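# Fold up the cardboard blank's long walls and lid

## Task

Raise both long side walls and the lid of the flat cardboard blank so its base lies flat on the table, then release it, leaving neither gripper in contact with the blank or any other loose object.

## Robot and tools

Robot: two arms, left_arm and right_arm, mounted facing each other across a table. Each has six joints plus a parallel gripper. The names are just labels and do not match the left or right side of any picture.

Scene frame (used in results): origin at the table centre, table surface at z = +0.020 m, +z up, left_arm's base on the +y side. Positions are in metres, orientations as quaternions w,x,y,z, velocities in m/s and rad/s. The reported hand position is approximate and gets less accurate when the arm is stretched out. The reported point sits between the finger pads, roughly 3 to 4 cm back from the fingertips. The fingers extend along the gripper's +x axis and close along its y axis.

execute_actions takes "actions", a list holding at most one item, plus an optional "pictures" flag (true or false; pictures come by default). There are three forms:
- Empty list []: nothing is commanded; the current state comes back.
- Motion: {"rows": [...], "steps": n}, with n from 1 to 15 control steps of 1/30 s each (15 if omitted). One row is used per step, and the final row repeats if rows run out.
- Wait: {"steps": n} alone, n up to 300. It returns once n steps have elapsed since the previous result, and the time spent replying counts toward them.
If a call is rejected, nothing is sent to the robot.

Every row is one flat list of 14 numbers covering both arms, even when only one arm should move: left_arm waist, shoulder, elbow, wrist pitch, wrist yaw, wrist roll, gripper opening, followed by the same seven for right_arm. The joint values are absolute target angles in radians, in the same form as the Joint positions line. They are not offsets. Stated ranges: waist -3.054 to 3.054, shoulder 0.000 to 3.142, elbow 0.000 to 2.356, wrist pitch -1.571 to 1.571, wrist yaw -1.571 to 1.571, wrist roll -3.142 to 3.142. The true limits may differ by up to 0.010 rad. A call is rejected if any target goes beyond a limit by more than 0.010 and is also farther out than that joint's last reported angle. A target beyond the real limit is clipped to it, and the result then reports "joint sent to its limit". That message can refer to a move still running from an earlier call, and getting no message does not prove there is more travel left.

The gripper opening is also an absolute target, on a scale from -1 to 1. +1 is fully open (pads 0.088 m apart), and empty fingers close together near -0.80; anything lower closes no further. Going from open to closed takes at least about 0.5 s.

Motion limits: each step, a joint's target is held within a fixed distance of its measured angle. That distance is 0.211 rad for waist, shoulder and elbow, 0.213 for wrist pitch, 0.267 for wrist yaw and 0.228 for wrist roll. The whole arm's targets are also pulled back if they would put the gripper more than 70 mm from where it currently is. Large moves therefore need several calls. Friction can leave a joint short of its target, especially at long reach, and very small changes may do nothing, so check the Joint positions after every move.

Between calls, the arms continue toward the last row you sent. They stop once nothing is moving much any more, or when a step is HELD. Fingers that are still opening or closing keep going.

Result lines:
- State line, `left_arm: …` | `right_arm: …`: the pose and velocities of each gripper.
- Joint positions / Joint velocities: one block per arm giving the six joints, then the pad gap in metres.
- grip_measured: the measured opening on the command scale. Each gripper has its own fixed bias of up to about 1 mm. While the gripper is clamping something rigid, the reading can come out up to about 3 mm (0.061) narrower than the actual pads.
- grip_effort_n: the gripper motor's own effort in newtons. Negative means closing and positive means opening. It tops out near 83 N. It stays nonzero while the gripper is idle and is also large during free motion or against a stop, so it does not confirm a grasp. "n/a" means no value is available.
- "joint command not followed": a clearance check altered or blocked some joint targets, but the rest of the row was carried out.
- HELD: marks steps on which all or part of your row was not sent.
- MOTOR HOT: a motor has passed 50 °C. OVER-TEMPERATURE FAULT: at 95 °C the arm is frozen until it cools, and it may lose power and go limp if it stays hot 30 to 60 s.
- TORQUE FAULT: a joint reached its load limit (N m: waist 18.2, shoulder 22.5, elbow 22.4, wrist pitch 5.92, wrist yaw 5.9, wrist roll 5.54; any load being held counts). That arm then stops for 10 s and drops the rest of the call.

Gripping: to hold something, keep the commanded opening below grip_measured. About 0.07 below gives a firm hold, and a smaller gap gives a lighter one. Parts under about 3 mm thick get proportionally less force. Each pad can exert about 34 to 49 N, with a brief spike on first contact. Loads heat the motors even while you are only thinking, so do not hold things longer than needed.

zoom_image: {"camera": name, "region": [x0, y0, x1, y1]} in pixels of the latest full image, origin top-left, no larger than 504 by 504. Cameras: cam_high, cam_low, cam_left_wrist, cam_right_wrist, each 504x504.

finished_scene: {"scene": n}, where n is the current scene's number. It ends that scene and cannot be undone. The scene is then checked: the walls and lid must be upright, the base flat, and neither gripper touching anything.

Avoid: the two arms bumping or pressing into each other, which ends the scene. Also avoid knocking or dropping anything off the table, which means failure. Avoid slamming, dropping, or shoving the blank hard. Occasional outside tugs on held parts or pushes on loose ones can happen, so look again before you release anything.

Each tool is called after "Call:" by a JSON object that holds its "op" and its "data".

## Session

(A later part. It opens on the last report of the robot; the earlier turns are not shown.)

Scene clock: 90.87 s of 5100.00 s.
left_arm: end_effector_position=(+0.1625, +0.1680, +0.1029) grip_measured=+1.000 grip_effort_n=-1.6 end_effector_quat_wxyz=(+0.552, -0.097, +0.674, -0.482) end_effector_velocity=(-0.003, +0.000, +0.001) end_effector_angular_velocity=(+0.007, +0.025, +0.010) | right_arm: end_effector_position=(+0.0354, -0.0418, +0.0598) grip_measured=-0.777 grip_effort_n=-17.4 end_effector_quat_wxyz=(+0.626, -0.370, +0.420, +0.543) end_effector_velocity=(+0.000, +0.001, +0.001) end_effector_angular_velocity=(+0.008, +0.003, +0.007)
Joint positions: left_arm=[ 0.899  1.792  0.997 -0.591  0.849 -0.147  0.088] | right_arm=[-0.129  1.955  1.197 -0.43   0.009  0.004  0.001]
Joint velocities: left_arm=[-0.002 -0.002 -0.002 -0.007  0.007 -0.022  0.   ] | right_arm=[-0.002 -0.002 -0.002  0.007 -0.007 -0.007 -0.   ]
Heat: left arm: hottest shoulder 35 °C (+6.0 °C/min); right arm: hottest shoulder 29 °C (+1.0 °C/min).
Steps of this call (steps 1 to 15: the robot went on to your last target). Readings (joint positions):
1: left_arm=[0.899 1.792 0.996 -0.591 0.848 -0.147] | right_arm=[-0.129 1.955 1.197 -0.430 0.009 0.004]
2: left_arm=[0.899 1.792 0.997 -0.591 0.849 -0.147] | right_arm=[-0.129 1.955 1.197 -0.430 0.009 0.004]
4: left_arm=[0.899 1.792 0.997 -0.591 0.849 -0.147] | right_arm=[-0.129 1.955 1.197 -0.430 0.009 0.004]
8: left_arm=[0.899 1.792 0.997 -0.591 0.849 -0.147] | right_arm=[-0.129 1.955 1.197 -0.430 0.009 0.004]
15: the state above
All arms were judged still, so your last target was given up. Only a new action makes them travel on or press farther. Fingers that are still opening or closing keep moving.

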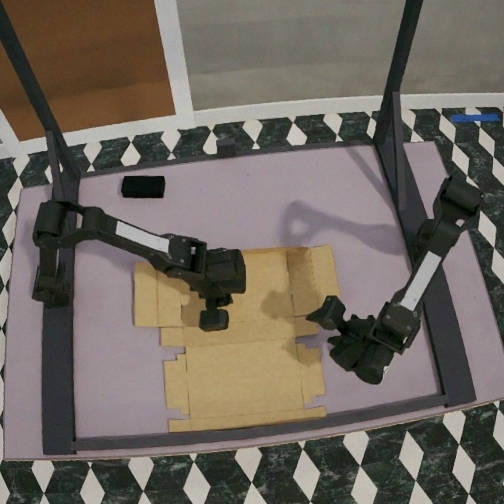

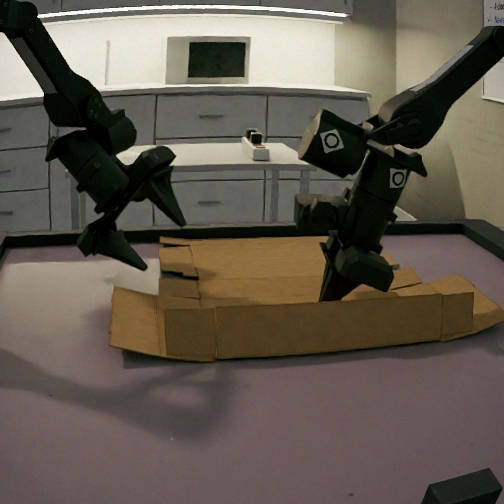

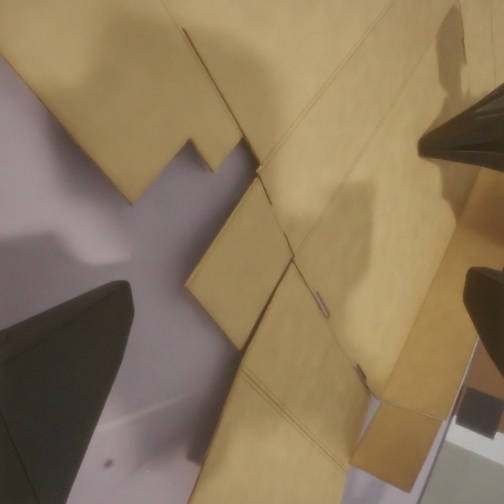

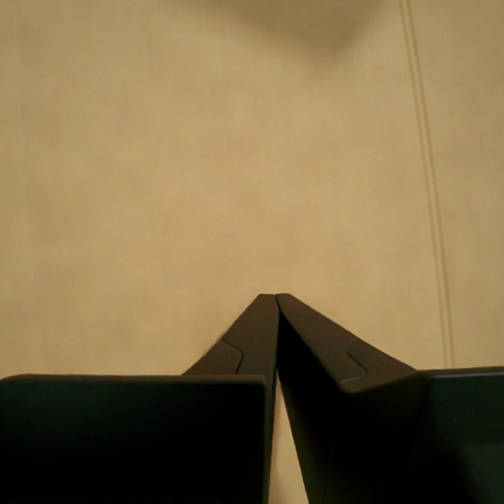

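Call:
{"op": "execute_actions", "data": {"actions": [{"rows":[[0.9,1.84,1.0,-0.59,0.85,-0.15,1,-0.12,1.98,1.19,-0.434,0,0,-0.78],[0.9,1.86,1.0,-0.59,0.85,-0.15,1,-0.12,1.98,1.19,-0.434,0,0,-0.78],[0.9,1.86,1.0,-0.59,0.85,-0.15,1,-0.12,1.98,1.19,-0.434,0,0,-0.78],[0.9,1.885,1.0,-0.59,0.85,-0.15,1,-0.12,1.98,1.19,-0.434,0,0,-0.78],[0.9,1.885,1.0,-0.59,0.85,-0.15,1,-0.12,1.98,1.19,-0.434,0,0,-0.78],[0.9,1.885,1.0,-0.59,0.85,-0.15,1,-0.12,1.98,1.19,-0.434,0,0,-0.78],[0.87,1.885,1.0,-0.59,0.85,-0.15,1,-0.12,1.98,1.19,-0.434,0,0,-0.78],[0.84,1.885,1.0,-0.59,0.85,-0.15,1,-0.12,1.98,1.19,-0.434,0,0,-0.78],[0.81,1.885,1.0,-0.59,0.85,-0.15,1,-0.12,1.98,1.19,-0.434,0,0,-0.78],[0.78,1.885,1.0,-0.59,0.85,-0.15,1,-0.12,1.98,1.19,-0.434,0,0,-0.78]]}]}}

Scene clock: 97.67 s of 5100.00 s.
left_arm: end_effector_position=(+0.1310, +0.1499, +0.0849) grip_measured=+1.000 grip_effort_n=-0.7 end_effector_quat_wxyz=(+0.513, -0.062, +0.698, -0.496) end_effector_velocity=(-0.004, +0.001, -0.008) end_effector_angular_velocity=(+0.055, -0.059, -0.026) | right_arm: end_effector_position=(+0.0352, -0.0418, +0.0598) grip_measured=-0.777 grip_effort_n=-17.4 end_effector_quat_wxyz=(+0.625, -0.370, +0.420, +0.543) end_effector_velocity=(-0.007, -0.002, -0.002) end_effector_angular_velocity=(-0.010, +0.019, +0.022)
Joint positions: left_arm=[ 0.793  1.86   1.007 -0.587  0.851 -0.148  0.088] | right_arm=[-0.129  1.955  1.197 -0.43   0.009  0.004  0.001]
Joint velocities: left_arm=[-0.032 -0.007 -0.002 -0.007 -0.081  0.007  0.   ] | right_arm=[ 0.007  0.002 -0.002 -0.007 -0.022 -0.007  0.   ]
Heat: left arm: hottest shoulder 34 °C (+4.0 °C/min); right arm: hottest shoulder 29 °C (+1.0 °C/min).
Steps of this call (steps 1 to 90: nothing new was sent; then 3.30 s passed at rest; steps 91 to 105: all 15 steps of this action). Readings (joint positions):
91: left_arm=[0.899 1.798 0.997 -0.591 0.849 -0.147] | right_arm=[-0.129 1.955 1.197 -0.430 0.009 0.004]
92: left_arm=[0.899 1.807 0.999 -0.590 0.850 -0.147] | right_arm=[-0.129 1.955 1.197 -0.430 0.009 0.004]
94: left_arm=[0.899 1.833 1.000 -0.589 0.850 -0.147] | right_arm=[-0.129 1.955 1.197 -0.430 0.009 0.004]
98: left_arm=[0.899 1.857 1.003 -0.588 0.852 -0.148] | right_arm=[-0.129 1.955 1.197 -0.430 0.009 0.004]
105: the state above

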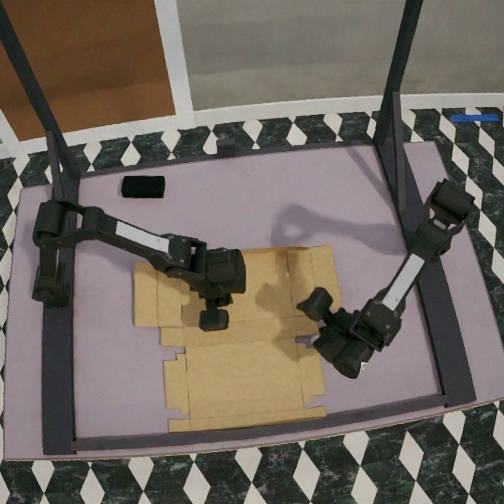

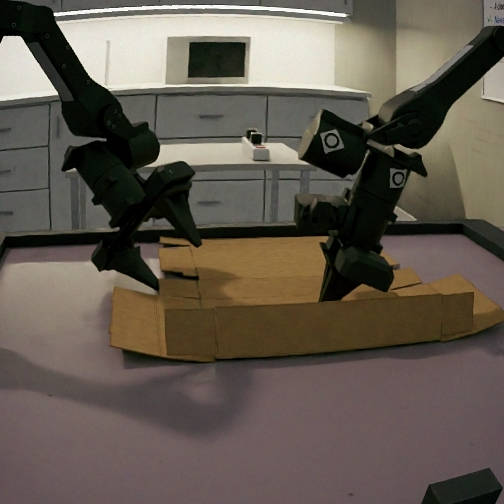

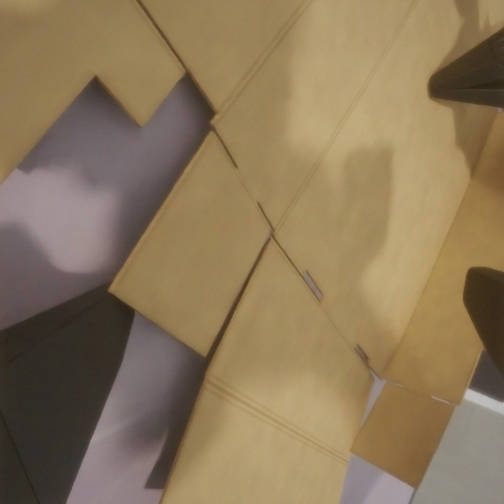

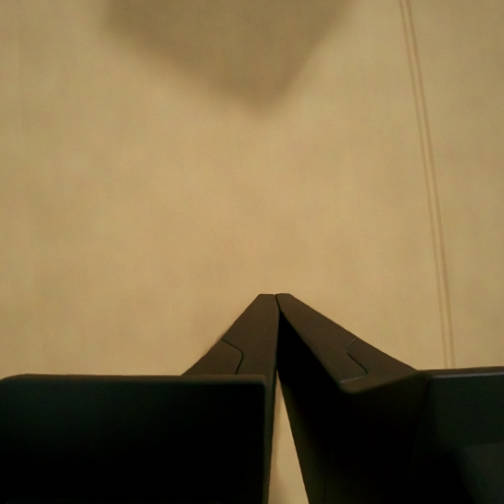

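Call:
{"op": "execute_actions", "data": {"actions": [{"rows":[[0.77,1.895,1.015,-0.595,0.85,-0.15,1,-0.12,1.98,1.19,-0.434,0,0,-0.78],[0.76,1.905,1.03,-0.6,0.85,-0.15,1,-0.12,1.98,1.19,-0.434,0,0,-0.78],[0.75,1.915,1.045,-0.605,0.85,-0.15,1,-0.12,1.98,1.19,-0.434,0,0,-0.78],[0.74,1.925,1.06,-0.61,0.85,-0.15,1,-0.12,1.98,1.19,-0.434,0,0,-0.78],[0.73,1.935,1.075,-0.612,0.85,-0.15,1,-0.12,1.98,1.19,-0.434,0,0,-0.78],[0.72,1.945,1.09,-0.617,0.85,-0.15,1,-0.12,1.98,1.19,-0.434,0,0,-0.78],[0.71,1.955,1.105,-0.62,0.85,-0.15,1,-0.12,1.98,1.19,-0.434,0,0,-0.78],[0.70,1.965,1.12,-0.625,0.85,-0.15,1,-0.12,1.98,1.19,-0.434,0,0,-0.78],[0.68,1.965,1.12,-0.625,0.85,-0.15,1,-0.12,1.98,1.19,-0.434,0,0,-0.78]]}]}}

Scene clock: 111.93 s of 5100.00 s.
left_arm: end_effector_position=(+0.1304, +0.1321, +0.0844) grip_measured=+1.000 grip_effort_n=-1.2 end_effector_quat_wxyz=(+0.505, -0.038, +0.709, -0.491) end_effector_velocity=(-0.001, +0.001, -0.001) end_effector_angular_velocity=(+0.025, +0.012, -0.007) | right_arm: end_effector_position=(+0.0257, -0.0450, +0.0585) grip_measured=-0.777 grip_effort_n=-17.4 end_effector_quat_wxyz=(+0.612, -0.376, +0.427, +0.549) end_effector_velocity=(+0.002, -0.005, -0.001) end_effector_angular_velocity=(-0.023, -0.007, +0.002)
Joint positions: left_arm=[ 0.745  1.922  1.11  -0.651  0.82  -0.157  0.088] | right_arm=[-0.113  1.954  1.197 -0.453 -0.008  0.004  0.001]
Joint velocities: left_arm=[-0.002  0.012  0.017 -0.037 -0.007  0.007  0.   ] | right_arm=[-0.002 -0.002 -0.002 -0.022  0.007 -0.007 -0.   ]
Heat: left arm: hottest shoulder 33 °C (+3.0 °C/min); right arm: hottest shoulder 29 °C (+1.0 °C/min).
Steps of this call (steps 1 to 15: the robot went on to your last target; steps 16 to 90: nothing new was sent; then 10.77 s passed at rest; steps 91 to 105: all 15 steps of this action). Readings (joint positions):
91: left_arm=[0.792 1.862 1.010 -0.589 0.851 -0.148] | right_arm=[-0.128 1.955 1.197 -0.430 0.009 0.004]
92: left_arm=[0.792 1.866 1.015 -0.595 0.849 -0.148] | right_arm=[-0.128 1.955 1.197 -0.430 0.009 0.004]
94: left_arm=[0.786 1.877 1.033 -0.611 0.846 -0.150] | right_arm=[-0.128 1.955 1.197 -0.431 0.007 0.004]
98: left_arm=[0.763 1.907 1.081 -0.638 0.835 -0.156] | right_arm=[-0.123 1.955 1.197 -0.443 -0.001 0.004]
105: the state above

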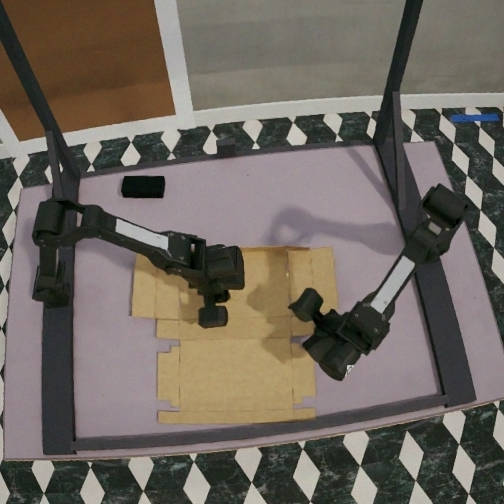

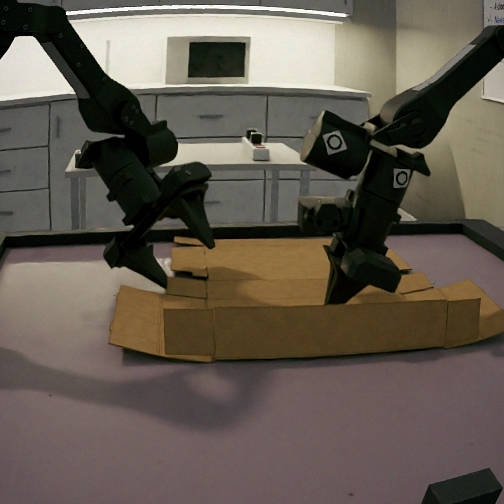

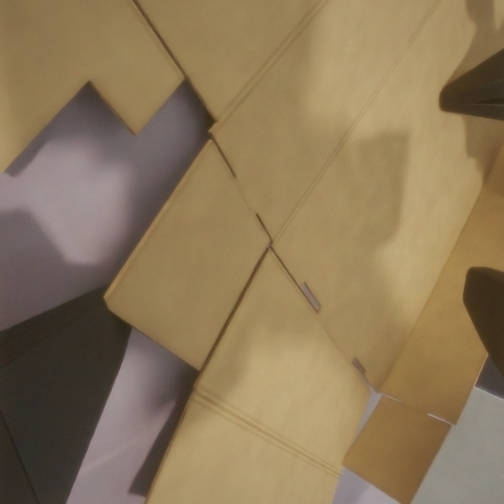

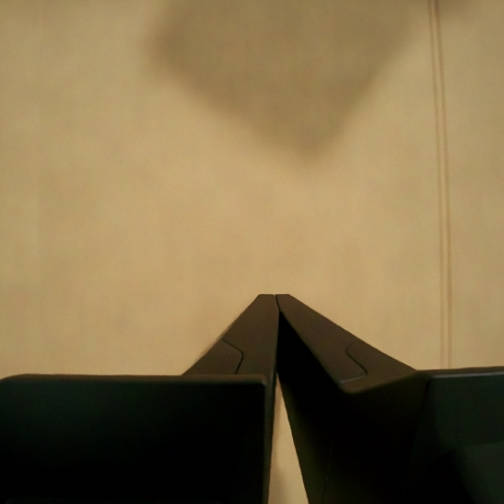

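Pushes; lift now.

Call:
{"op": "execute_actions", "data": {"actions": [{"rows":[[0.72,1.92,1.12,-0.64,0.85,-0.15,1,-0.12,1.98,1.19,-0.434,0,0,-0.78],[0.72,1.91,1.125,-0.64,0.85,-0.15,1,-0.12,1.98,1.19,-0.434,0,0,-0.78],[0.72,1.90,1.13,-0.64,0.85,-0.15,1,-0.12,1.98,1.19,-0.434,0,0,-0.78],[0.71,1.89,1.135,-0.64,0.85,-0.15,1,-0.12,1.98,1.19,-0.434,0,0,-0.78],[0.71,1.88,1.14,-0.64,0.85,-0.15,1,-0.12,1.98,1.19,-0.434,0,0,-0.78],[0.7,1.87,1.145,-0.64,0.85,-0.15,1,-0.12,1.98,1.19,-0.434,0,0,-0.78],[0.69,1.86,1.15,-0.64,0.85,-0.15,1,-0.12,1.98,1.19,-0.434,0,0,-0.78],[0.68,1.85,1.155,-0.64,0.85,-0.15,1,-0.12,1.98,1.19,-0.434,0,0,-0.78],[0.67,1.85,1.16,-0.64,0.85,-0.15,1,-0.12,1.98,1.19,-0.434,0,0,-0.78]]}]}}

Scene clock: 121.37 s of 5100.00 s.
left_arm: end_effector_position=(+0.1167, +0.1078, +0.1188) grip_measured=+1.000 grip_effort_n=-1.2 end_effector_quat_wxyz=(+0.506, -0.022, +0.666, -0.548) end_effector_velocity=(-0.048, -0.016, +0.010) end_effector_angular_velocity=(-0.009, -0.017, -0.137) | right_arm: end_effector_position=(+0.0253, -0.0409, +0.0600) grip_measured=-0.777 grip_effort_n=-17.4 end_effector_quat_wxyz=(+0.615, -0.370, +0.421, +0.554) end_effector_velocity=(-0.000, -0.002, -0.000) end_effector_angular_velocity=(-0.007, +0.005, +0.007)
Joint positions: left_arm=[ 0.676  1.859  1.154 -0.638  0.841 -0.154  0.088] | right_arm=[-0.112  1.955  1.197 -0.433 -0.01   0.004  0.001]
Joint velocities: left_arm=[-0.134 -0.032  0.002 -0.022 -0.007  0.007  0.   ] | right_arm=[-0.002 -0.002 -0.002 -0.007 -0.007 -0.007 -0.   ]
Heat: left arm: hottest shoulder 33 °C (+2.0 °C/min); right arm: hottest shoulder 30 °C (+1.0 °C/min).
Steps of this call (steps 1 to 15: the robot went on to your last target; steps 16 to 90: nothing new was sent; then 5.93 s passed at rest; steps 91 to 105: all 15 steps of this action). Readings (joint positions):
91: left_arm=[0.746 1.920 1.111 -0.653 0.821 -0.158] | right_arm=[-0.113 1.954 1.197 -0.453 -0.008 0.004]
92: left_arm=[0.748 1.918 1.111 -0.653 0.824 -0.158] | right_arm=[-0.113 1.954 1.197 -0.453 -0.008 0.004]
94: left_arm=[0.747 1.913 1.112 -0.653 0.824 -0.158] | right_arm=[-0.113 1.954 1.197 -0.453 -0.008 0.004]
98: left_arm=[0.737 1.894 1.118 -0.657 0.808 -0.158] | right_arm=[-0.113 1.954 1.197 -0.453 -0.009 0.004]
105: the state above

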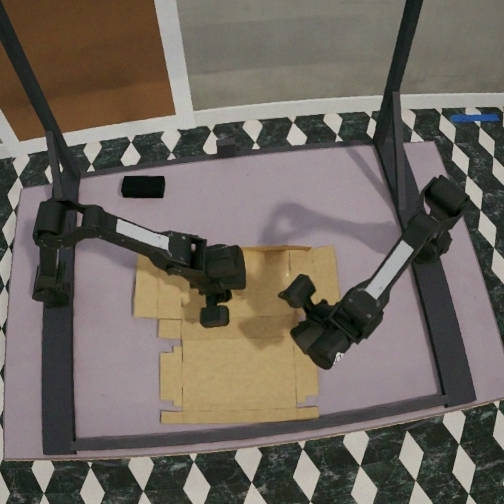

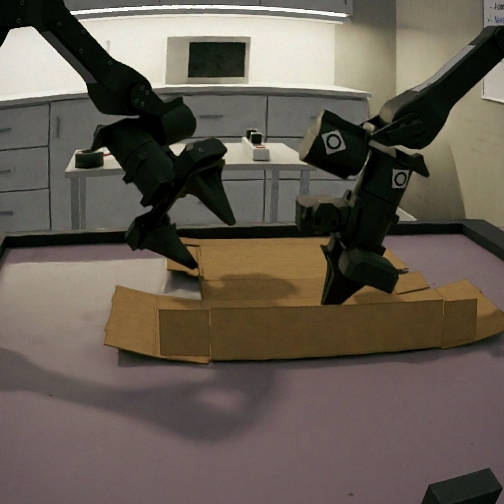

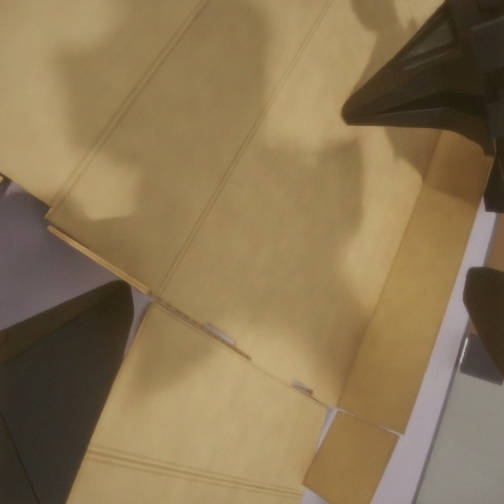

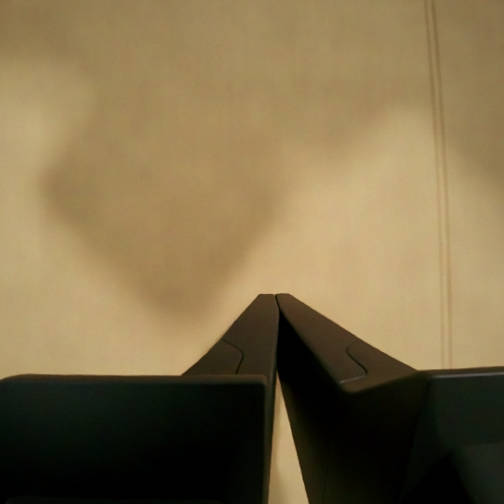

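Call:
{"op": "execute_actions", "data": {"actions": [{"rows":[[0.67,1.89,1.18,-0.65,0.85,-0.15,1,-0.12,1.98,1.19,-0.434,0,0,-0.78],[0.67,1.91,1.2,-0.655,0.85,-0.15,1,-0.12,1.98,1.19,-0.434,0,0,-0.78],[0.66,1.93,1.22,-0.66,0.85,-0.15,1,-0.12,1.98,1.19,-0.434,0,0,-0.78],[0.65,1.94,1.24,-0.665,0.85,-0.15,1,-0.12,1.98,1.19,-0.434,0,0,-0.78],[0.64,1.95,1.26,-0.67,0.85,-0.15,1,-0.12,1.98,1.19,-0.434,0,0,-0.78],[0.63,1.965,1.28,-0.675,0.85,-0.15,1,-0.12,1.98,1.19,-0.434,0,0,-0.78]]}]}}

Scene clock: 127.17 s of 5100.00 s.
left_arm: end_effector_position=(+0.1188, +0.0892, +0.1152) grip_measured=+1.000 grip_effort_n=-1.2 end_effector_quat_wxyz=(+0.493, -0.012, +0.678, -0.546) end_effector_velocity=(-0.006, +0.002, -0.001) end_effector_angular_velocity=(+0.029, +0.032, -0.004) | right_arm: end_effector_position=(+0.0252, -0.0420, +0.0596) grip_measured=-0.777 grip_effort_n=-17.4 end_effector_quat_wxyz=(+0.614, -0.372, +0.422, +0.553) end_effector_velocity=(+0.002, -0.000, +0.003) end_effector_angular_velocity=(+0.003, +0.004, +0.002)
Joint positions: left_arm=[ 0.649  1.945  1.261 -0.69   0.84  -0.154  0.088] | right_arm=[-0.112  1.955  1.197 -0.438 -0.009  0.004  0.001]
Joint velocities: left_arm=[-0.007  0.007  0.007 -0.037  0.007 -0.007  0.   ] | right_arm=[-0.007 -0.007  0.002 -0.007 -0.007 -0.007 -0.   ]
Heat: left arm: hottest shoulder 33 °C (+0.0 °C/min); right arm: hottest shoulder 30 °C (+1.0 °C/min).
Steps of this call (steps 1 to 15: the robot went on to your last target; steps 16 to 90: nothing new was sent; then 2.30 s passed at rest; steps 91 to 105: all 15 steps of this action). Readings (joint positions):
91: left_arm=[0.673 1.861 1.156 -0.644 0.844 -0.154] | right_arm=[-0.112 1.955 1.197 -0.433 -0.010 0.004]
92: left_arm=[0.673 1.868 1.164 -0.650 0.844 -0.154] | right_arm=[-0.112 1.955 1.197 -0.433 -0.010 0.004]
94: left_arm=[0.671 1.892 1.192 -0.658 0.847 -0.154] | right_arm=[-0.112 1.955 1.197 -0.433 -0.009 0.004]
98: left_arm=[0.650 1.937 1.250 -0.678 0.842 -0.154] | right_arm=[-0.112 1.955 1.197 -0.438 -0.009 0.004]
105: the state above

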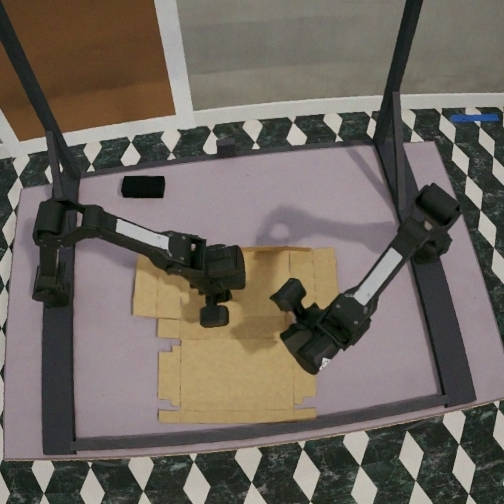

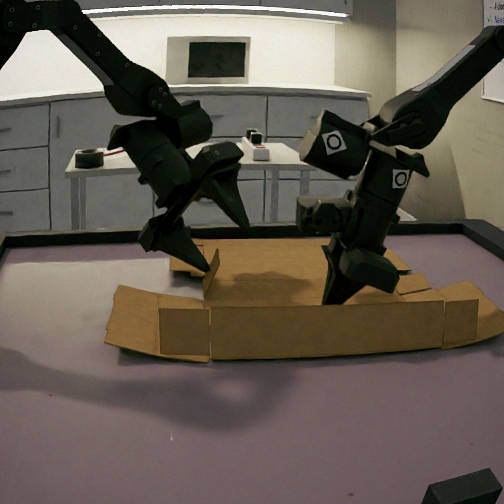

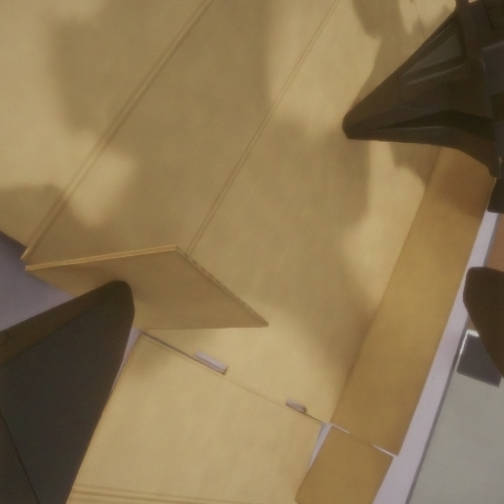

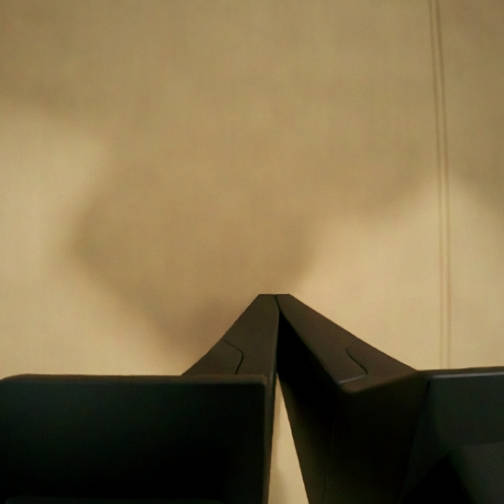

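Call:
{"op": "execute_actions", "data": {"actions": [{"rows":[[0.7,1.95,1.27,-0.675,0.85,-0.15,1,-0.12,1.98,1.19,-0.434,0,0,-0.78],[0.73,1.95,1.27,-0.675,0.85,-0.15,1,-0.12,1.98,1.19,-0.434,0,0,-0.78],[0.73,1.95,1.27,-0.675,0.85,-0.15,1,-0.12,1.98,1.19,-0.434,0,0,-0.78],[0.73,1.95,1.27,-0.675,0.85,-0.15,1,-0.12,1.98,1.19,-0.434,0,0,-0.78],[0.73,1.95,1.27,-0.675,0.85,-0.15,1,-0.12,1.98,1.19,-0.434,0,0,-0.78],[0.73,2.0,1.33,-0.69,0.85,-0.15,1,-0.12,1.98,1.19,-0.434,0,0,-0.78],[0.73,2.0,1.33,-0.69,0.85,-0.15,1,-0.12,1.98,1.19,-0.434,0,0,-0.78],[0.72,2.03,1.37,-0.70,0.85,-0.15,1,-0.12,1.98,1.19,-0.434,0,0,-0.78]]}]}}

Scene clock: 135.10 s of 5100.00 s.
left_arm: end_effector_position=(+0.1591, +0.0828, +0.1148) grip_measured=+1.000 grip_effort_n=-1.2 end_effector_quat_wxyz=(+0.512, -0.040, +0.671, -0.535) end_effector_velocity=(-0.002, -0.007, -0.005) end_effector_angular_velocity=(+0.007, -0.005, -0.020) | right_arm: end_effector_position=(+0.0258, -0.0409, +0.0600) grip_measured=-0.777 grip_effort_n=-17.4 end_effector_quat_wxyz=(+0.616, -0.371, +0.421, +0.553) end_effector_velocity=(-0.002, -0.001, +0.002) end_effector_angular_velocity=(-0.000, +0.018, +0.013)
Joint positions: left_arm=[ 0.721  2.017  1.357 -0.698  0.85  -0.154  0.088] | right_arm=[-0.112  1.955  1.197 -0.433 -0.008  0.004  0.001]
Joint velocities: left_arm=[-0.017  0.032  0.032 -0.007 -0.007  0.007  0.   ] | right_arm=[-0.002 -0.007 -0.002 -0.007 -0.022 -0.007 -0.   ]
Heat: left arm: hottest shoulder 33 °C (-1.0 °C/min); right arm: hottest shoulder 30 °C (+1.0 °C/min).
Steps of this call (steps 1 to 15: the robot went on to your last target; steps 16 to 90: nothing new was sent; then 4.43 s passed at rest; steps 91 to 105: all 15 steps of this action). Readings (joint positions):
91: left_arm=[0.653 1.946 1.262 -0.691 0.844 -0.154] | right_arm=[-0.112 1.955 1.197 -0.438 -0.009 0.004]
92: left_arm=[0.662 1.946 1.262 -0.689 0.853 -0.154] | right_arm=[-0.112 1.955 1.197 -0.438 -0.009 0.004]
94: left_arm=[0.692 1.946 1.262 -0.675 0.852 -0.154] | right_arm=[-0.112 1.955 1.197 -0.435 -0.009 0.004]
98: left_arm=[0.731 1.975 1.310 -0.687 0.850 -0.154] | right_arm=[-0.112 1.955 1.197 -0.433 -0.008 0.004]
105: the state above

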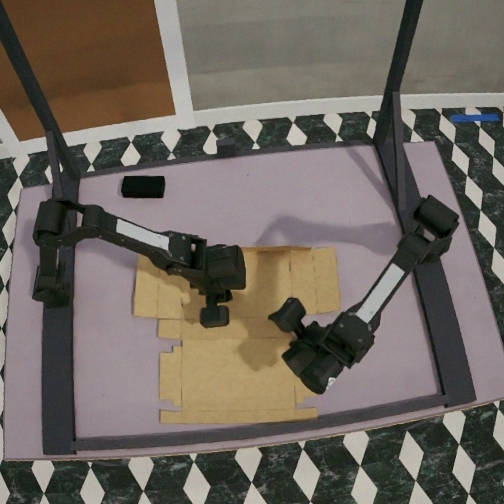

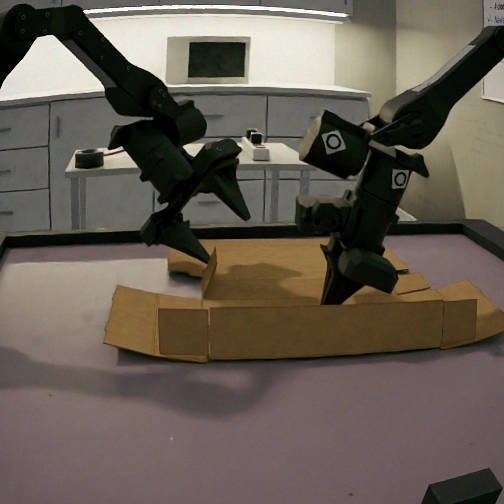

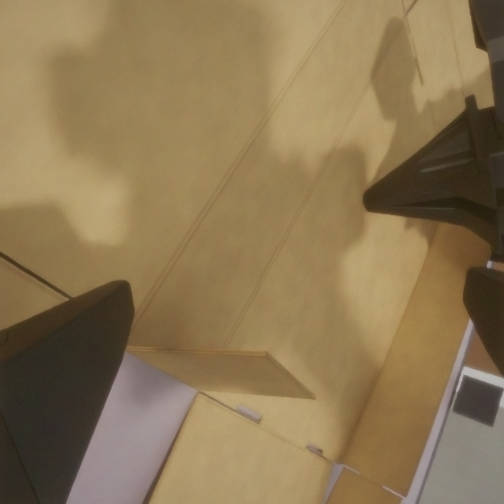

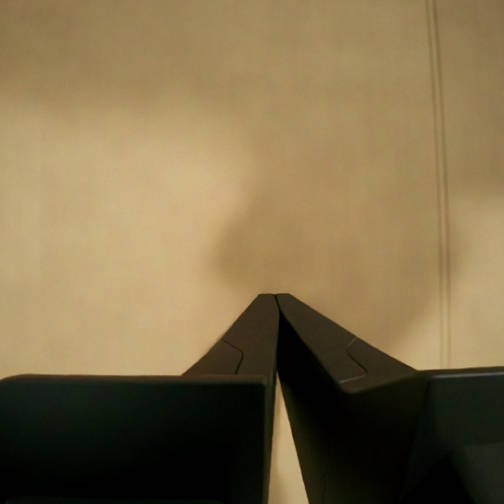

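Call:
{"op": "execute_actions", "data": {"actions": [{"rows":[[0.70,2.03,1.37,-0.70,0.85,-0.15,1,-0.12,1.995,1.19,-0.434,0,0,-0.78],[0.69,2.03,1.37,-0.70,0.85,-0.15,1,-0.12,1.995,1.19,-0.434,0,0,-0.78],[0.68,2.02,1.37,-0.70,0.85,-0.15,1,-0.12,1.995,1.19,-0.434,0,0,-0.78],[0.67,2.02,1.37,-0.70,0.85,-0.15,1,-0.12,1.995,1.19,-0.434,0,0,-0.78],[0.66,2.01,1.36,-0.70,0.85,-0.15,1,-0.12,1.995,1.19,-0.434,0,0,-0.78],[0.65,2.0,1.35,-0.70,0.85,-0.15,1,-0.12,1.995,1.19,-0.434,0,0,-0.78],[0.64,1.99,1.34,-0.70,0.85,-0.15,1,-0.12,1.995,1.19,-0.434,0,0,-0.78],[0.63,1.98,1.33,-0.70,0.85,-0.15,1,-0.12,1.995,1.19,-0.434,0,0,-0.78],[0.62,1.97,1.33,-0.70,0.85,-0.15,1,-0.12,1.995,1.19,-0.434,0,0,-0.78],[0.61,1.96,1.33,-0.70,0.85,-0.15,1,-0.12,1.995,1.19,-0.434,0,0,-0.78]]}]}}

Scene clock: 146.40 s of 5100.00 s.
left_arm: end_effector_position=(+0.1162, +0.0690, +0.1252) grip_measured=+1.000 grip_effort_n=-1.2 end_effector_quat_wxyz=(+0.489, -0.003, +0.663, -0.567) end_effector_velocity=(-0.013, -0.004, +0.032) end_effector_angular_velocity=(-0.070, -0.042, -0.038) | right_arm: end_effector_position=(+0.0261, -0.0391, +0.0591) grip_measured=-0.777 grip_effort_n=-17.4 end_effector_quat_wxyz=(+0.617, -0.370, +0.420, +0.554) end_effector_velocity=(-0.002, +0.006, +0.004) end_effector_angular_velocity=(+0.029, +0.020, -0.001)
Joint positions: left_arm=[ 0.614  1.975  1.34  -0.699  0.845 -0.153  0.088] | right_arm=[-0.113  1.961  1.201 -0.428 -0.008  0.004  0.001]
Joint velocities: left_arm=[-0.032 -0.085 -0.002 -0.007  0.007  0.007  0.   ] | right_arm=[-0.002 -0.002  0.002  0.022 -0.022  0.007 -0.   ]
Heat: left arm: hottest shoulder 34 °C (-1.0 °C/min); right arm: hottest shoulder 30 °C (+1.0 °C/min).
Steps of this call (steps 1 to 15: the robot went on to your last target; steps 16 to 90: nothing new was sent; then 7.80 s passed at rest; steps 91 to 105: all 15 steps of this action). Readings (joint positions):
91: left_arm=[0.720 2.018 1.362 -0.699 0.850 -0.154] | right_arm=[-0.112 1.956 1.197 -0.433 -0.008 0.004]
92: left_arm=[0.716 2.018 1.362 -0.699 0.850 -0.154] | right_arm=[-0.112 1.957 1.197 -0.433 -0.008 0.004]
94: left_arm=[0.702 2.018 1.362 -0.699 0.850 -0.154] | right_arm=[-0.112 1.958 1.197 -0.433 -0.008 0.004]
98: left_arm=[0.657 2.012 1.355 -0.699 0.850 -0.154] | right_arm=[-0.112 1.958 1.198 -0.433 -0.008 0.004]
105: the state above

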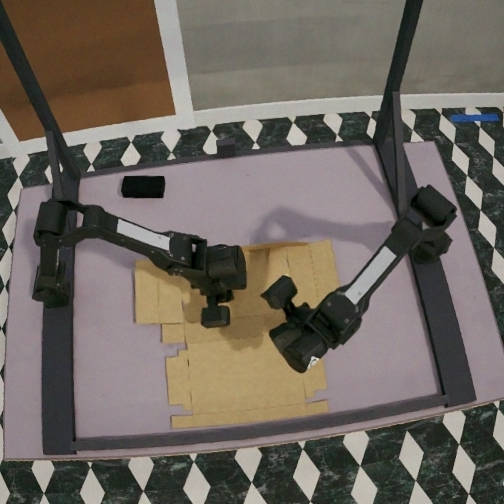

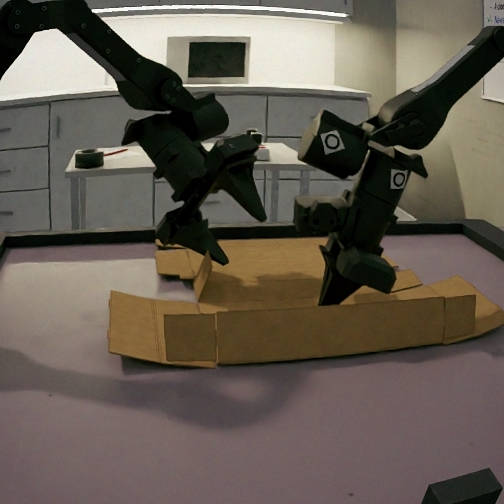

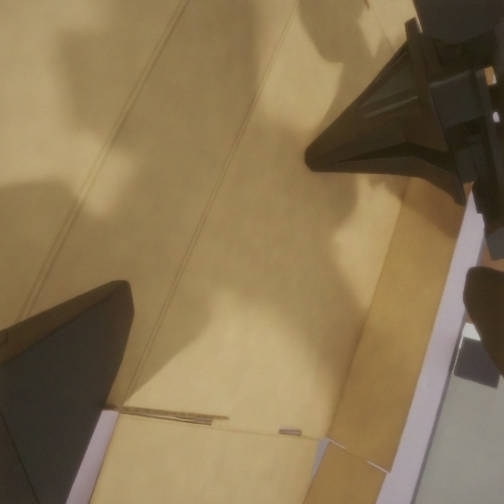

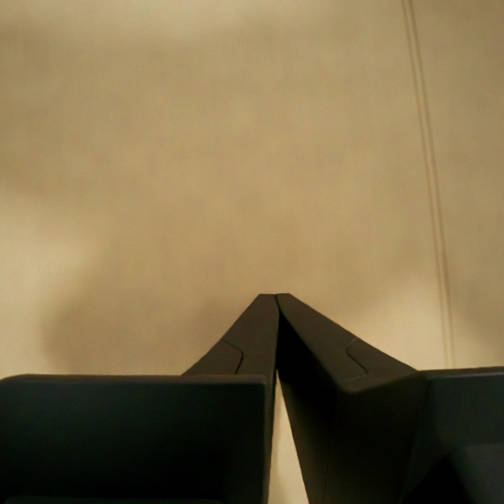

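Call:
{"op": "execute_actions", "data": {"actions": [{"rows":[[0.7,1.6,1.2,-0.9,0.5,0.5,1,-0.12,1.8,1.19,-0.5,0,0,-0.78],[0.7,1.6,1.2,-0.9,0.5,0.5,1,-0.12,1.8,1.19,-0.5,0,0,-0.78],[0.7,1.6,1.2,-0.9,0.5,0.5,1,-0.12,1.8,1.19,-0.5,0,0,-0.78],[0.7,1.6,1.2,-0.9,0.5,0.5,1,-0.12,1.8,1.19,-0.5,0,0,-0.78],[0.7,1.6,1.2,-0.9,0.5,0.5,1,-0.12,1.8,1.19,-0.5,0,0,-0.78],[0.7,1.55,1.2,-1.1,-0.6,1.57,1,-0.03,1.85,1.305,-1.0,0,-1.57,0.3]]}], "pictures": false}}

Call:
{"op": "execute_actions", "data": {"actions": [{"steps":25}], "pictures": false}}

Call:
{"op": "execute_actions", "data": {"actions": [{"rows":[[0.05,1.75,1.295,-1.04,-0.6,1.57,1,-0.03,1.95,1.305,-0.92,0,-1.57,0.3]]}], "pictures": false}}

Call:
{"op": "execute_actions", "data": {"actions": [{"rows":[[0.05,1.8,1.295,-0.99,-0.6,1.57,1,-0.03,2.01,1.305,-0.9,0,-1.57,0.3]]}]}}

Scene clock: 160.83 s of 5100.00 s.
left_arm: end_effector_position=(+0.1922, +0.2522, +0.1670) grip_measured=+1.000 grip_effort_n=-1.6 end_effector_quat_wxyz=(+0.519, +0.590, +0.422, -0.452) end_effector_velocity=(+0.235, +0.248, +0.051) end_effector_angular_velocity=(+2.031, -1.606, -1.569) | right_arm: end_effector_position=(-0.0105, -0.1128, +0.1039) grip_measured=+0.232 grip_effort_n=-0.2 end_effector_quat_wxyz=(+0.343, -0.619, +0.302, +0.638) end_effector_velocity=(-0.002, -0.071, +0.001) end_effector_angular_velocity=(-0.329, -0.110, +1.950)
Joint positions: left_arm=[ 0.7    1.549  1.205 -1.094 -0.2    0.815  0.088] | right_arm=[-0.027  1.839  1.295 -0.962  0.    -0.65   0.05 ]
Joint velocities: left_arm=[-0.002  0.002 -0.051 -0.081 -2.308  1.927  0.   ] | right_arm=[-0.002 -0.007  0.012 -0.344 -0.007 -1.956  0.053]
Heat: left arm: hottest shoulder 37 °C (+3.0 °C/min); right arm: hottest shoulder 30 °C (+1.0 °C/min).
Steps of this call (steps 1 to 15: the robot went on to your last target; steps 16 to 90: nothing new was sent; then 10.93 s passed at rest; steps 91 to 105: all 15 steps of this action). Readings (joint positions):
91: left_arm=[0.617 1.946 1.320 -0.720 0.794 -0.100] | right_arm=[-0.113 1.940 1.201 -0.438 -0.007 0.004]
92: left_arm=[0.629 1.906 1.289 -0.781 0.716 -0.038] | right_arm=[-0.113 1.918 1.195 -0.471 -0.005 0.004]
94: left_arm=[0.668 1.802 1.227 -0.861 0.600 0.090] | right_arm=[-0.115 1.866 1.187 -0.488 -0.004 0.004]
98: left_arm=[0.702 1.605 1.214 -1.018 0.344 0.354] | right_arm=[-0.079 1.837 1.271 -0.657 0.004 -0.187]
105: the state above

Scene clock: 161.67 s of 5100.00 s.
left_arm: end_effector_position=(+0.2314, +0.2909, +0.1894) grip_measured=+1.000 grip_effort_n=-1.6 end_effector_quat_wxyz=(+0.215, +0.838, +0.276, -0.419) end_effector_velocity=(-0.002, +0.000, -0.001) end_effector_angular_velocity=(-0.010, +0.004, +0.015) | right_arm: end_effector_position=(-0.0106, -0.1200, +0.1040) grip_measured=+0.297 grip_effort_n=12.3 end_effector_quat_wxyz=(+0.023, -0.707, +0.001, +0.707) end_effector_velocity=(+0.002, -0.002, +0.000) end_effector_angular_velocity=(-0.008, -0.008, +0.019)
Joint positions: left_arm=[ 0.701  1.549  1.204 -1.099 -0.597  1.565  0.088] | right_arm=[-0.028  1.839  1.297 -0.998  0.    -1.564  0.054]
Joint velocities: left_arm=[-0.002 -0.002 -0.002 -0.007  0.007 -0.022  0.   ] | right_arm=[-0.002 -0.002 -0.002 -0.007  0.007 -0.022 -0.   ]
Heat: left arm: hottest shoulder 37 °C (+3.0 °C/min); right arm: hottest shoulder 30 °C (+1.0 °C/min).
Steps of this call (steps 1 to 25: the robot went on to your last target). Readings (joint positions):
1: left_arm=[0.700 1.549 1.204 -1.096 -0.277 0.881] | right_arm=[-0.028 1.839 1.296 -0.974 0.000 -0.716]
2: left_arm=[0.700 1.549 1.204 -1.096 -0.355 0.946] | right_arm=[-0.028 1.839 1.297 -0.982 0.000 -0.781]
4: left_arm=[0.701 1.549 1.204 -1.096 -0.483 1.077] | right_arm=[-0.028 1.839 1.297 -0.990 0.000 -0.913]
8: left_arm=[0.701 1.549 1.204 -1.098 -0.570 1.340] | right_arm=[-0.028 1.839 1.297 -0.996 0.000 -1.176]
25: the state above

Scene clock: 162.17 s of 5100.00 s.
left_arm: end_effector_position=(+0.0794, +0.1351, +0.1572) grip_measured=+1.000 grip_effort_n=-2.1 end_effector_quat_wxyz=(+0.047, +0.883, +0.004, -0.467) end_effector_velocity=(-0.027, -0.007, +0.003) end_effector_angular_velocity=(+0.002, -0.008, -0.091) | right_arm: end_effector_position=(-0.0102, -0.1065, +0.0741) grip_measured=+0.297 grip_effort_n=11.9 end_effector_quat_wxyz=(+0.017, -0.707, +0.006, +0.707) end_effector_velocity=(-0.002, +0.002, -0.002) end_effector_angular_velocity=(+0.013, +0.022, +0.005)
Joint positions: left_arm=[ 0.046  1.744  1.29  -1.04  -0.595  1.566  0.088] | right_arm=[-0.028  1.938  1.305 -0.922  0.    -1.566  0.054]
Joint velocities: left_arm=[-0.085 -0.007  0.002 -0.007 -0.007  0.007  0.   ] | right_arm=[-0.002  0.002 -0.007  0.022 -0.022 -0.007 -0.   ]
Heat: left arm: hottest shoulder 37 °C (+3.0 °C/min); right arm: hottest shoulder 30 °C (+1.0 °C/min).
Steps of this call (steps 1 to 15: all 15 steps of this action). Readings (joint positions):
1: left_arm=[0.686 1.573 1.214 -1.103 -0.608 1.565] | right_arm=[-0.028 1.854 1.298 -0.990 0.000 -1.565]
2: left_arm=[0.650 1.600 1.234 -1.086 -0.611 1.566] | right_arm=[-0.028 1.870 1.303 -0.962 0.000 -1.566]
4: left_arm=[0.554 1.668 1.268 -1.050 -0.608 1.566] | right_arm=[-0.028 1.910 1.307 -0.935 0.000 -1.566]
8: left_arm=[0.322 1.738 1.276 -1.045 -0.602 1.566] | right_arm=[-0.028 1.938 1.305 -0.926 0.000 -1.566]
15: the state above

Scene clock: 162.67 s of 5100.00 s.
left_arm: end_effector_position=(+0.0817, +0.1254, +0.1440) grip_measured=+1.000 grip_effort_n=-2.1 end_effector_quat_wxyz=(+0.049, +0.883, +0.005, -0.466) end_effector_velocity=(-0.003, +0.001, -0.001) end_effector_angular_velocity=(+0.003, +0.008, -0.002) | right_arm: end_effector_position=(-0.0101, -0.1028, +0.0607) grip_measured=+0.297 grip_effort_n=10.5 end_effector_quat_wxyz=(+0.011, -0.707, +0.012, +0.707) end_effector_velocity=(+0.002, -0.004, +0.001) end_effector_angular_velocity=(-0.017, -0.007, -0.010)
Joint positions: left_arm=[ 0.051  1.792  1.292 -0.992 -0.598  1.566  0.088] | right_arm=[-0.028  1.983  1.312 -0.9    0.    -1.566  0.054]
Joint velocities: left_arm=[-0.007 -0.002 -0.002 -0.007  0.007 -0.007  0.   ] | right_arm=[-0.002 -0.002  0.002 -0.022  0.007  0.007 -0.   ]
Heat: left arm: hottest shoulder 37 °C (+3.0 °C/min); right arm: hottest shoulder 30 °C (+1.0 °C/min).
Steps of this call (steps 1 to 15: all 15 steps of this action). Readings (joint positions):
1: left_arm=[0.046 1.751 1.290 -1.034 -0.596 1.566] | right_arm=[-0.028 1.946 1.305 -0.919 0.000 -1.566]
2: left_arm=[0.048 1.758 1.290 -1.018 -0.598 1.566] | right_arm=[-0.028 1.955 1.307 -0.910 0.000 -1.566]
4: left_arm=[0.050 1.776 1.292 -1.001 -0.598 1.566] | right_arm=[-0.028 1.979 1.307 -0.903 0.000 -1.566]
8: left_arm=[0.051 1.792 1.292 -0.994 -0.598 1.566] | right_arm=[-0.028 1.983 1.311 -0.900 0.000 -1.566]
15: the state above

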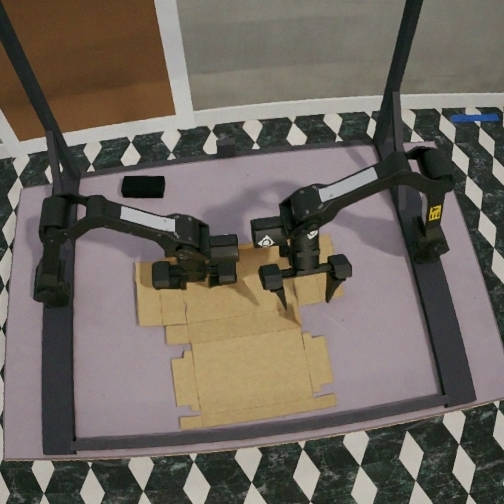

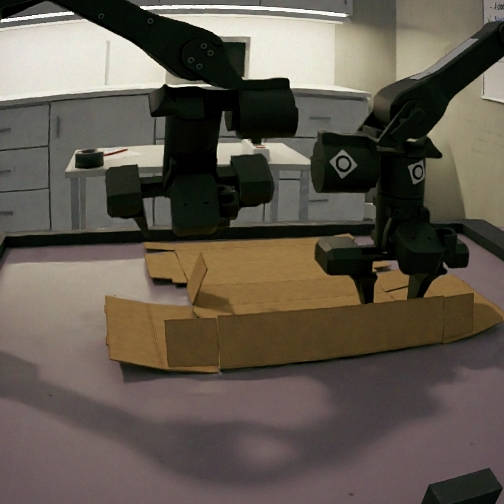

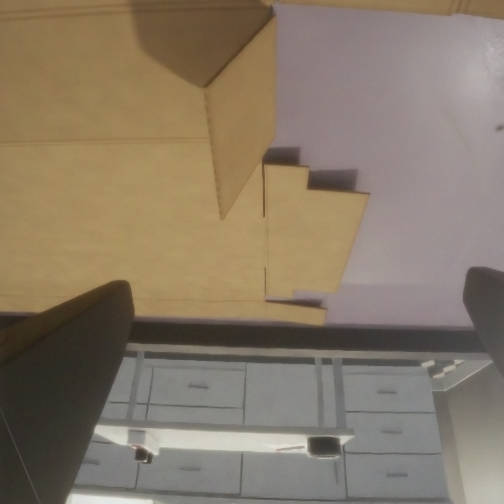

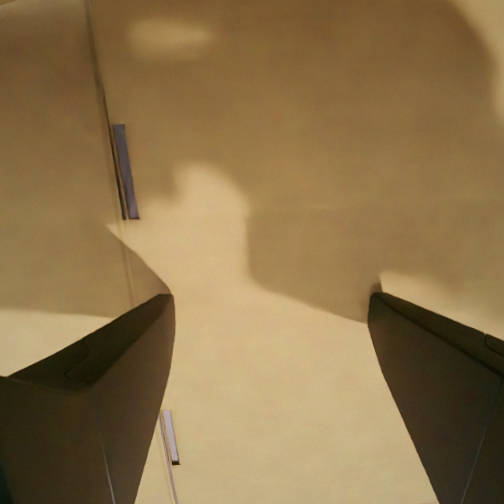

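Call:
{"op": "execute_actions", "data": {"actions": [{"rows":[[0.05,1.85,1.26,-0.91,-0.6,1.57,0.6,-0.03,2.01,1.305,-0.9,0,-1.57,0.3],[0.05,1.85,1.26,-0.91,-0.6,1.57,0.6,-0.03,2.01,1.305,-0.9,0,-1.57,0.3],[0.05,1.89,1.23,-0.84,-0.6,1.57,0.4,-0.03,2.01,1.305,-0.9,0,-1.57,0.3],[0.05,1.89,1.23,-0.84,-0.6,1.57,0.4,-0.03,2.01,1.305,-0.9,0,-1.57,0.3],[0.05,1.93,1.21,-0.78,-0.6,1.57,0.3,-0.03,2.01,1.305,-0.9,0,-1.57,0.3]]}]}}

Scene clock: 170.30 s of 5100.00 s.
left_arm: end_effector_position=(+0.0826, +0.1117, +0.0834) grip_measured=+0.308 grip_effort_n=-14.2 end_effector_quat_wxyz=(+0.046, +0.884, +0.006, -0.465) end_effector_velocity=(+0.000, -0.001, +0.002) end_effector_angular_velocity=(-0.010, -0.022, +0.000) | right_arm: end_effector_position=(-0.0101, -0.1028, +0.0607) grip_measured=+0.297 grip_effort_n=10.5 end_effector_quat_wxyz=(+0.011, -0.707, +0.012, +0.707) end_effector_velocity=(-0.000, -0.002, +0.000) end_effector_angular_velocity=(-0.007, +0.008, -0.010)
Joint positions: left_arm=[ 0.051  1.927  1.212 -0.782 -0.6    1.567  0.054] | right_arm=[-0.028  1.983  1.312 -0.9    0.    -1.566  0.054]
Joint velocities: left_arm=[-0.007 -0.002 -0.002  0.007 -0.022 -0.007 -0.003] | right_arm=[-0.002 -0.002 -0.002 -0.007 -0.007  0.007 -0.   ]
Heat: left arm: hottest shoulder 36 °C (+3.0 °C/min); right arm: hottest shoulder 30 °C (+1.0 °C/min).
Steps of this call (steps 1 to 15: the robot went on to your last target; steps 16 to 90: nothing new was sent; then 4.13 s passed at rest; steps 91 to 105: all 15 steps of this action). Readings (joint positions):
91: left_arm=[0.051 1.798 1.288 -0.975 -0.599 1.566] | right_arm=[-0.028 1.983 1.312 -0.900 0.000 -1.566]
92: left_arm=[0.051 1.804 1.285 -0.951 -0.599 1.566] | right_arm=[-0.028 1.983 1.312 -0.900 0.000 -1.566]
94: left_arm=[0.051 1.834 1.269 -0.891 -0.600 1.567] | right_arm=[-0.028 1.983 1.312 -0.900 0.000 -1.566]
98: left_arm=[0.051 1.910 1.226 -0.810 -0.600 1.567] | right_arm=[-0.028 1.983 1.312 -0.900 0.000 -1.566]
105: the state above

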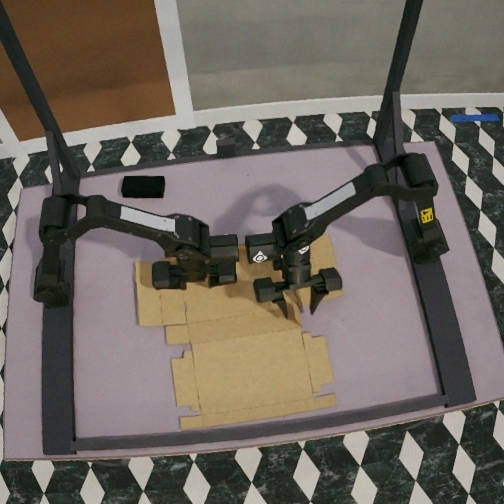

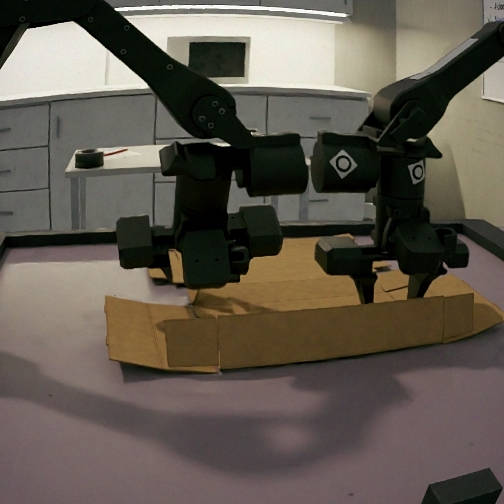

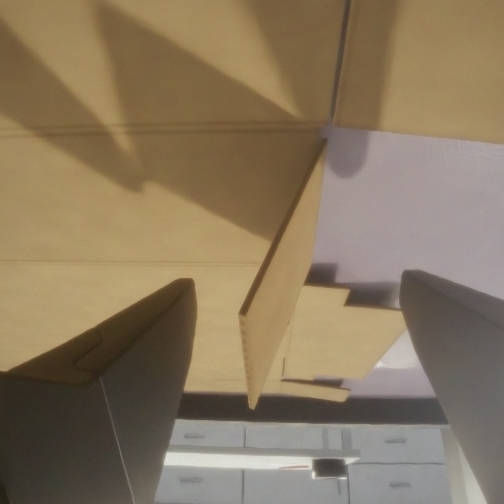

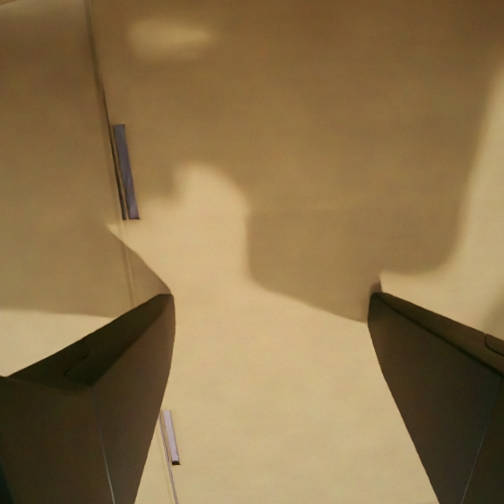

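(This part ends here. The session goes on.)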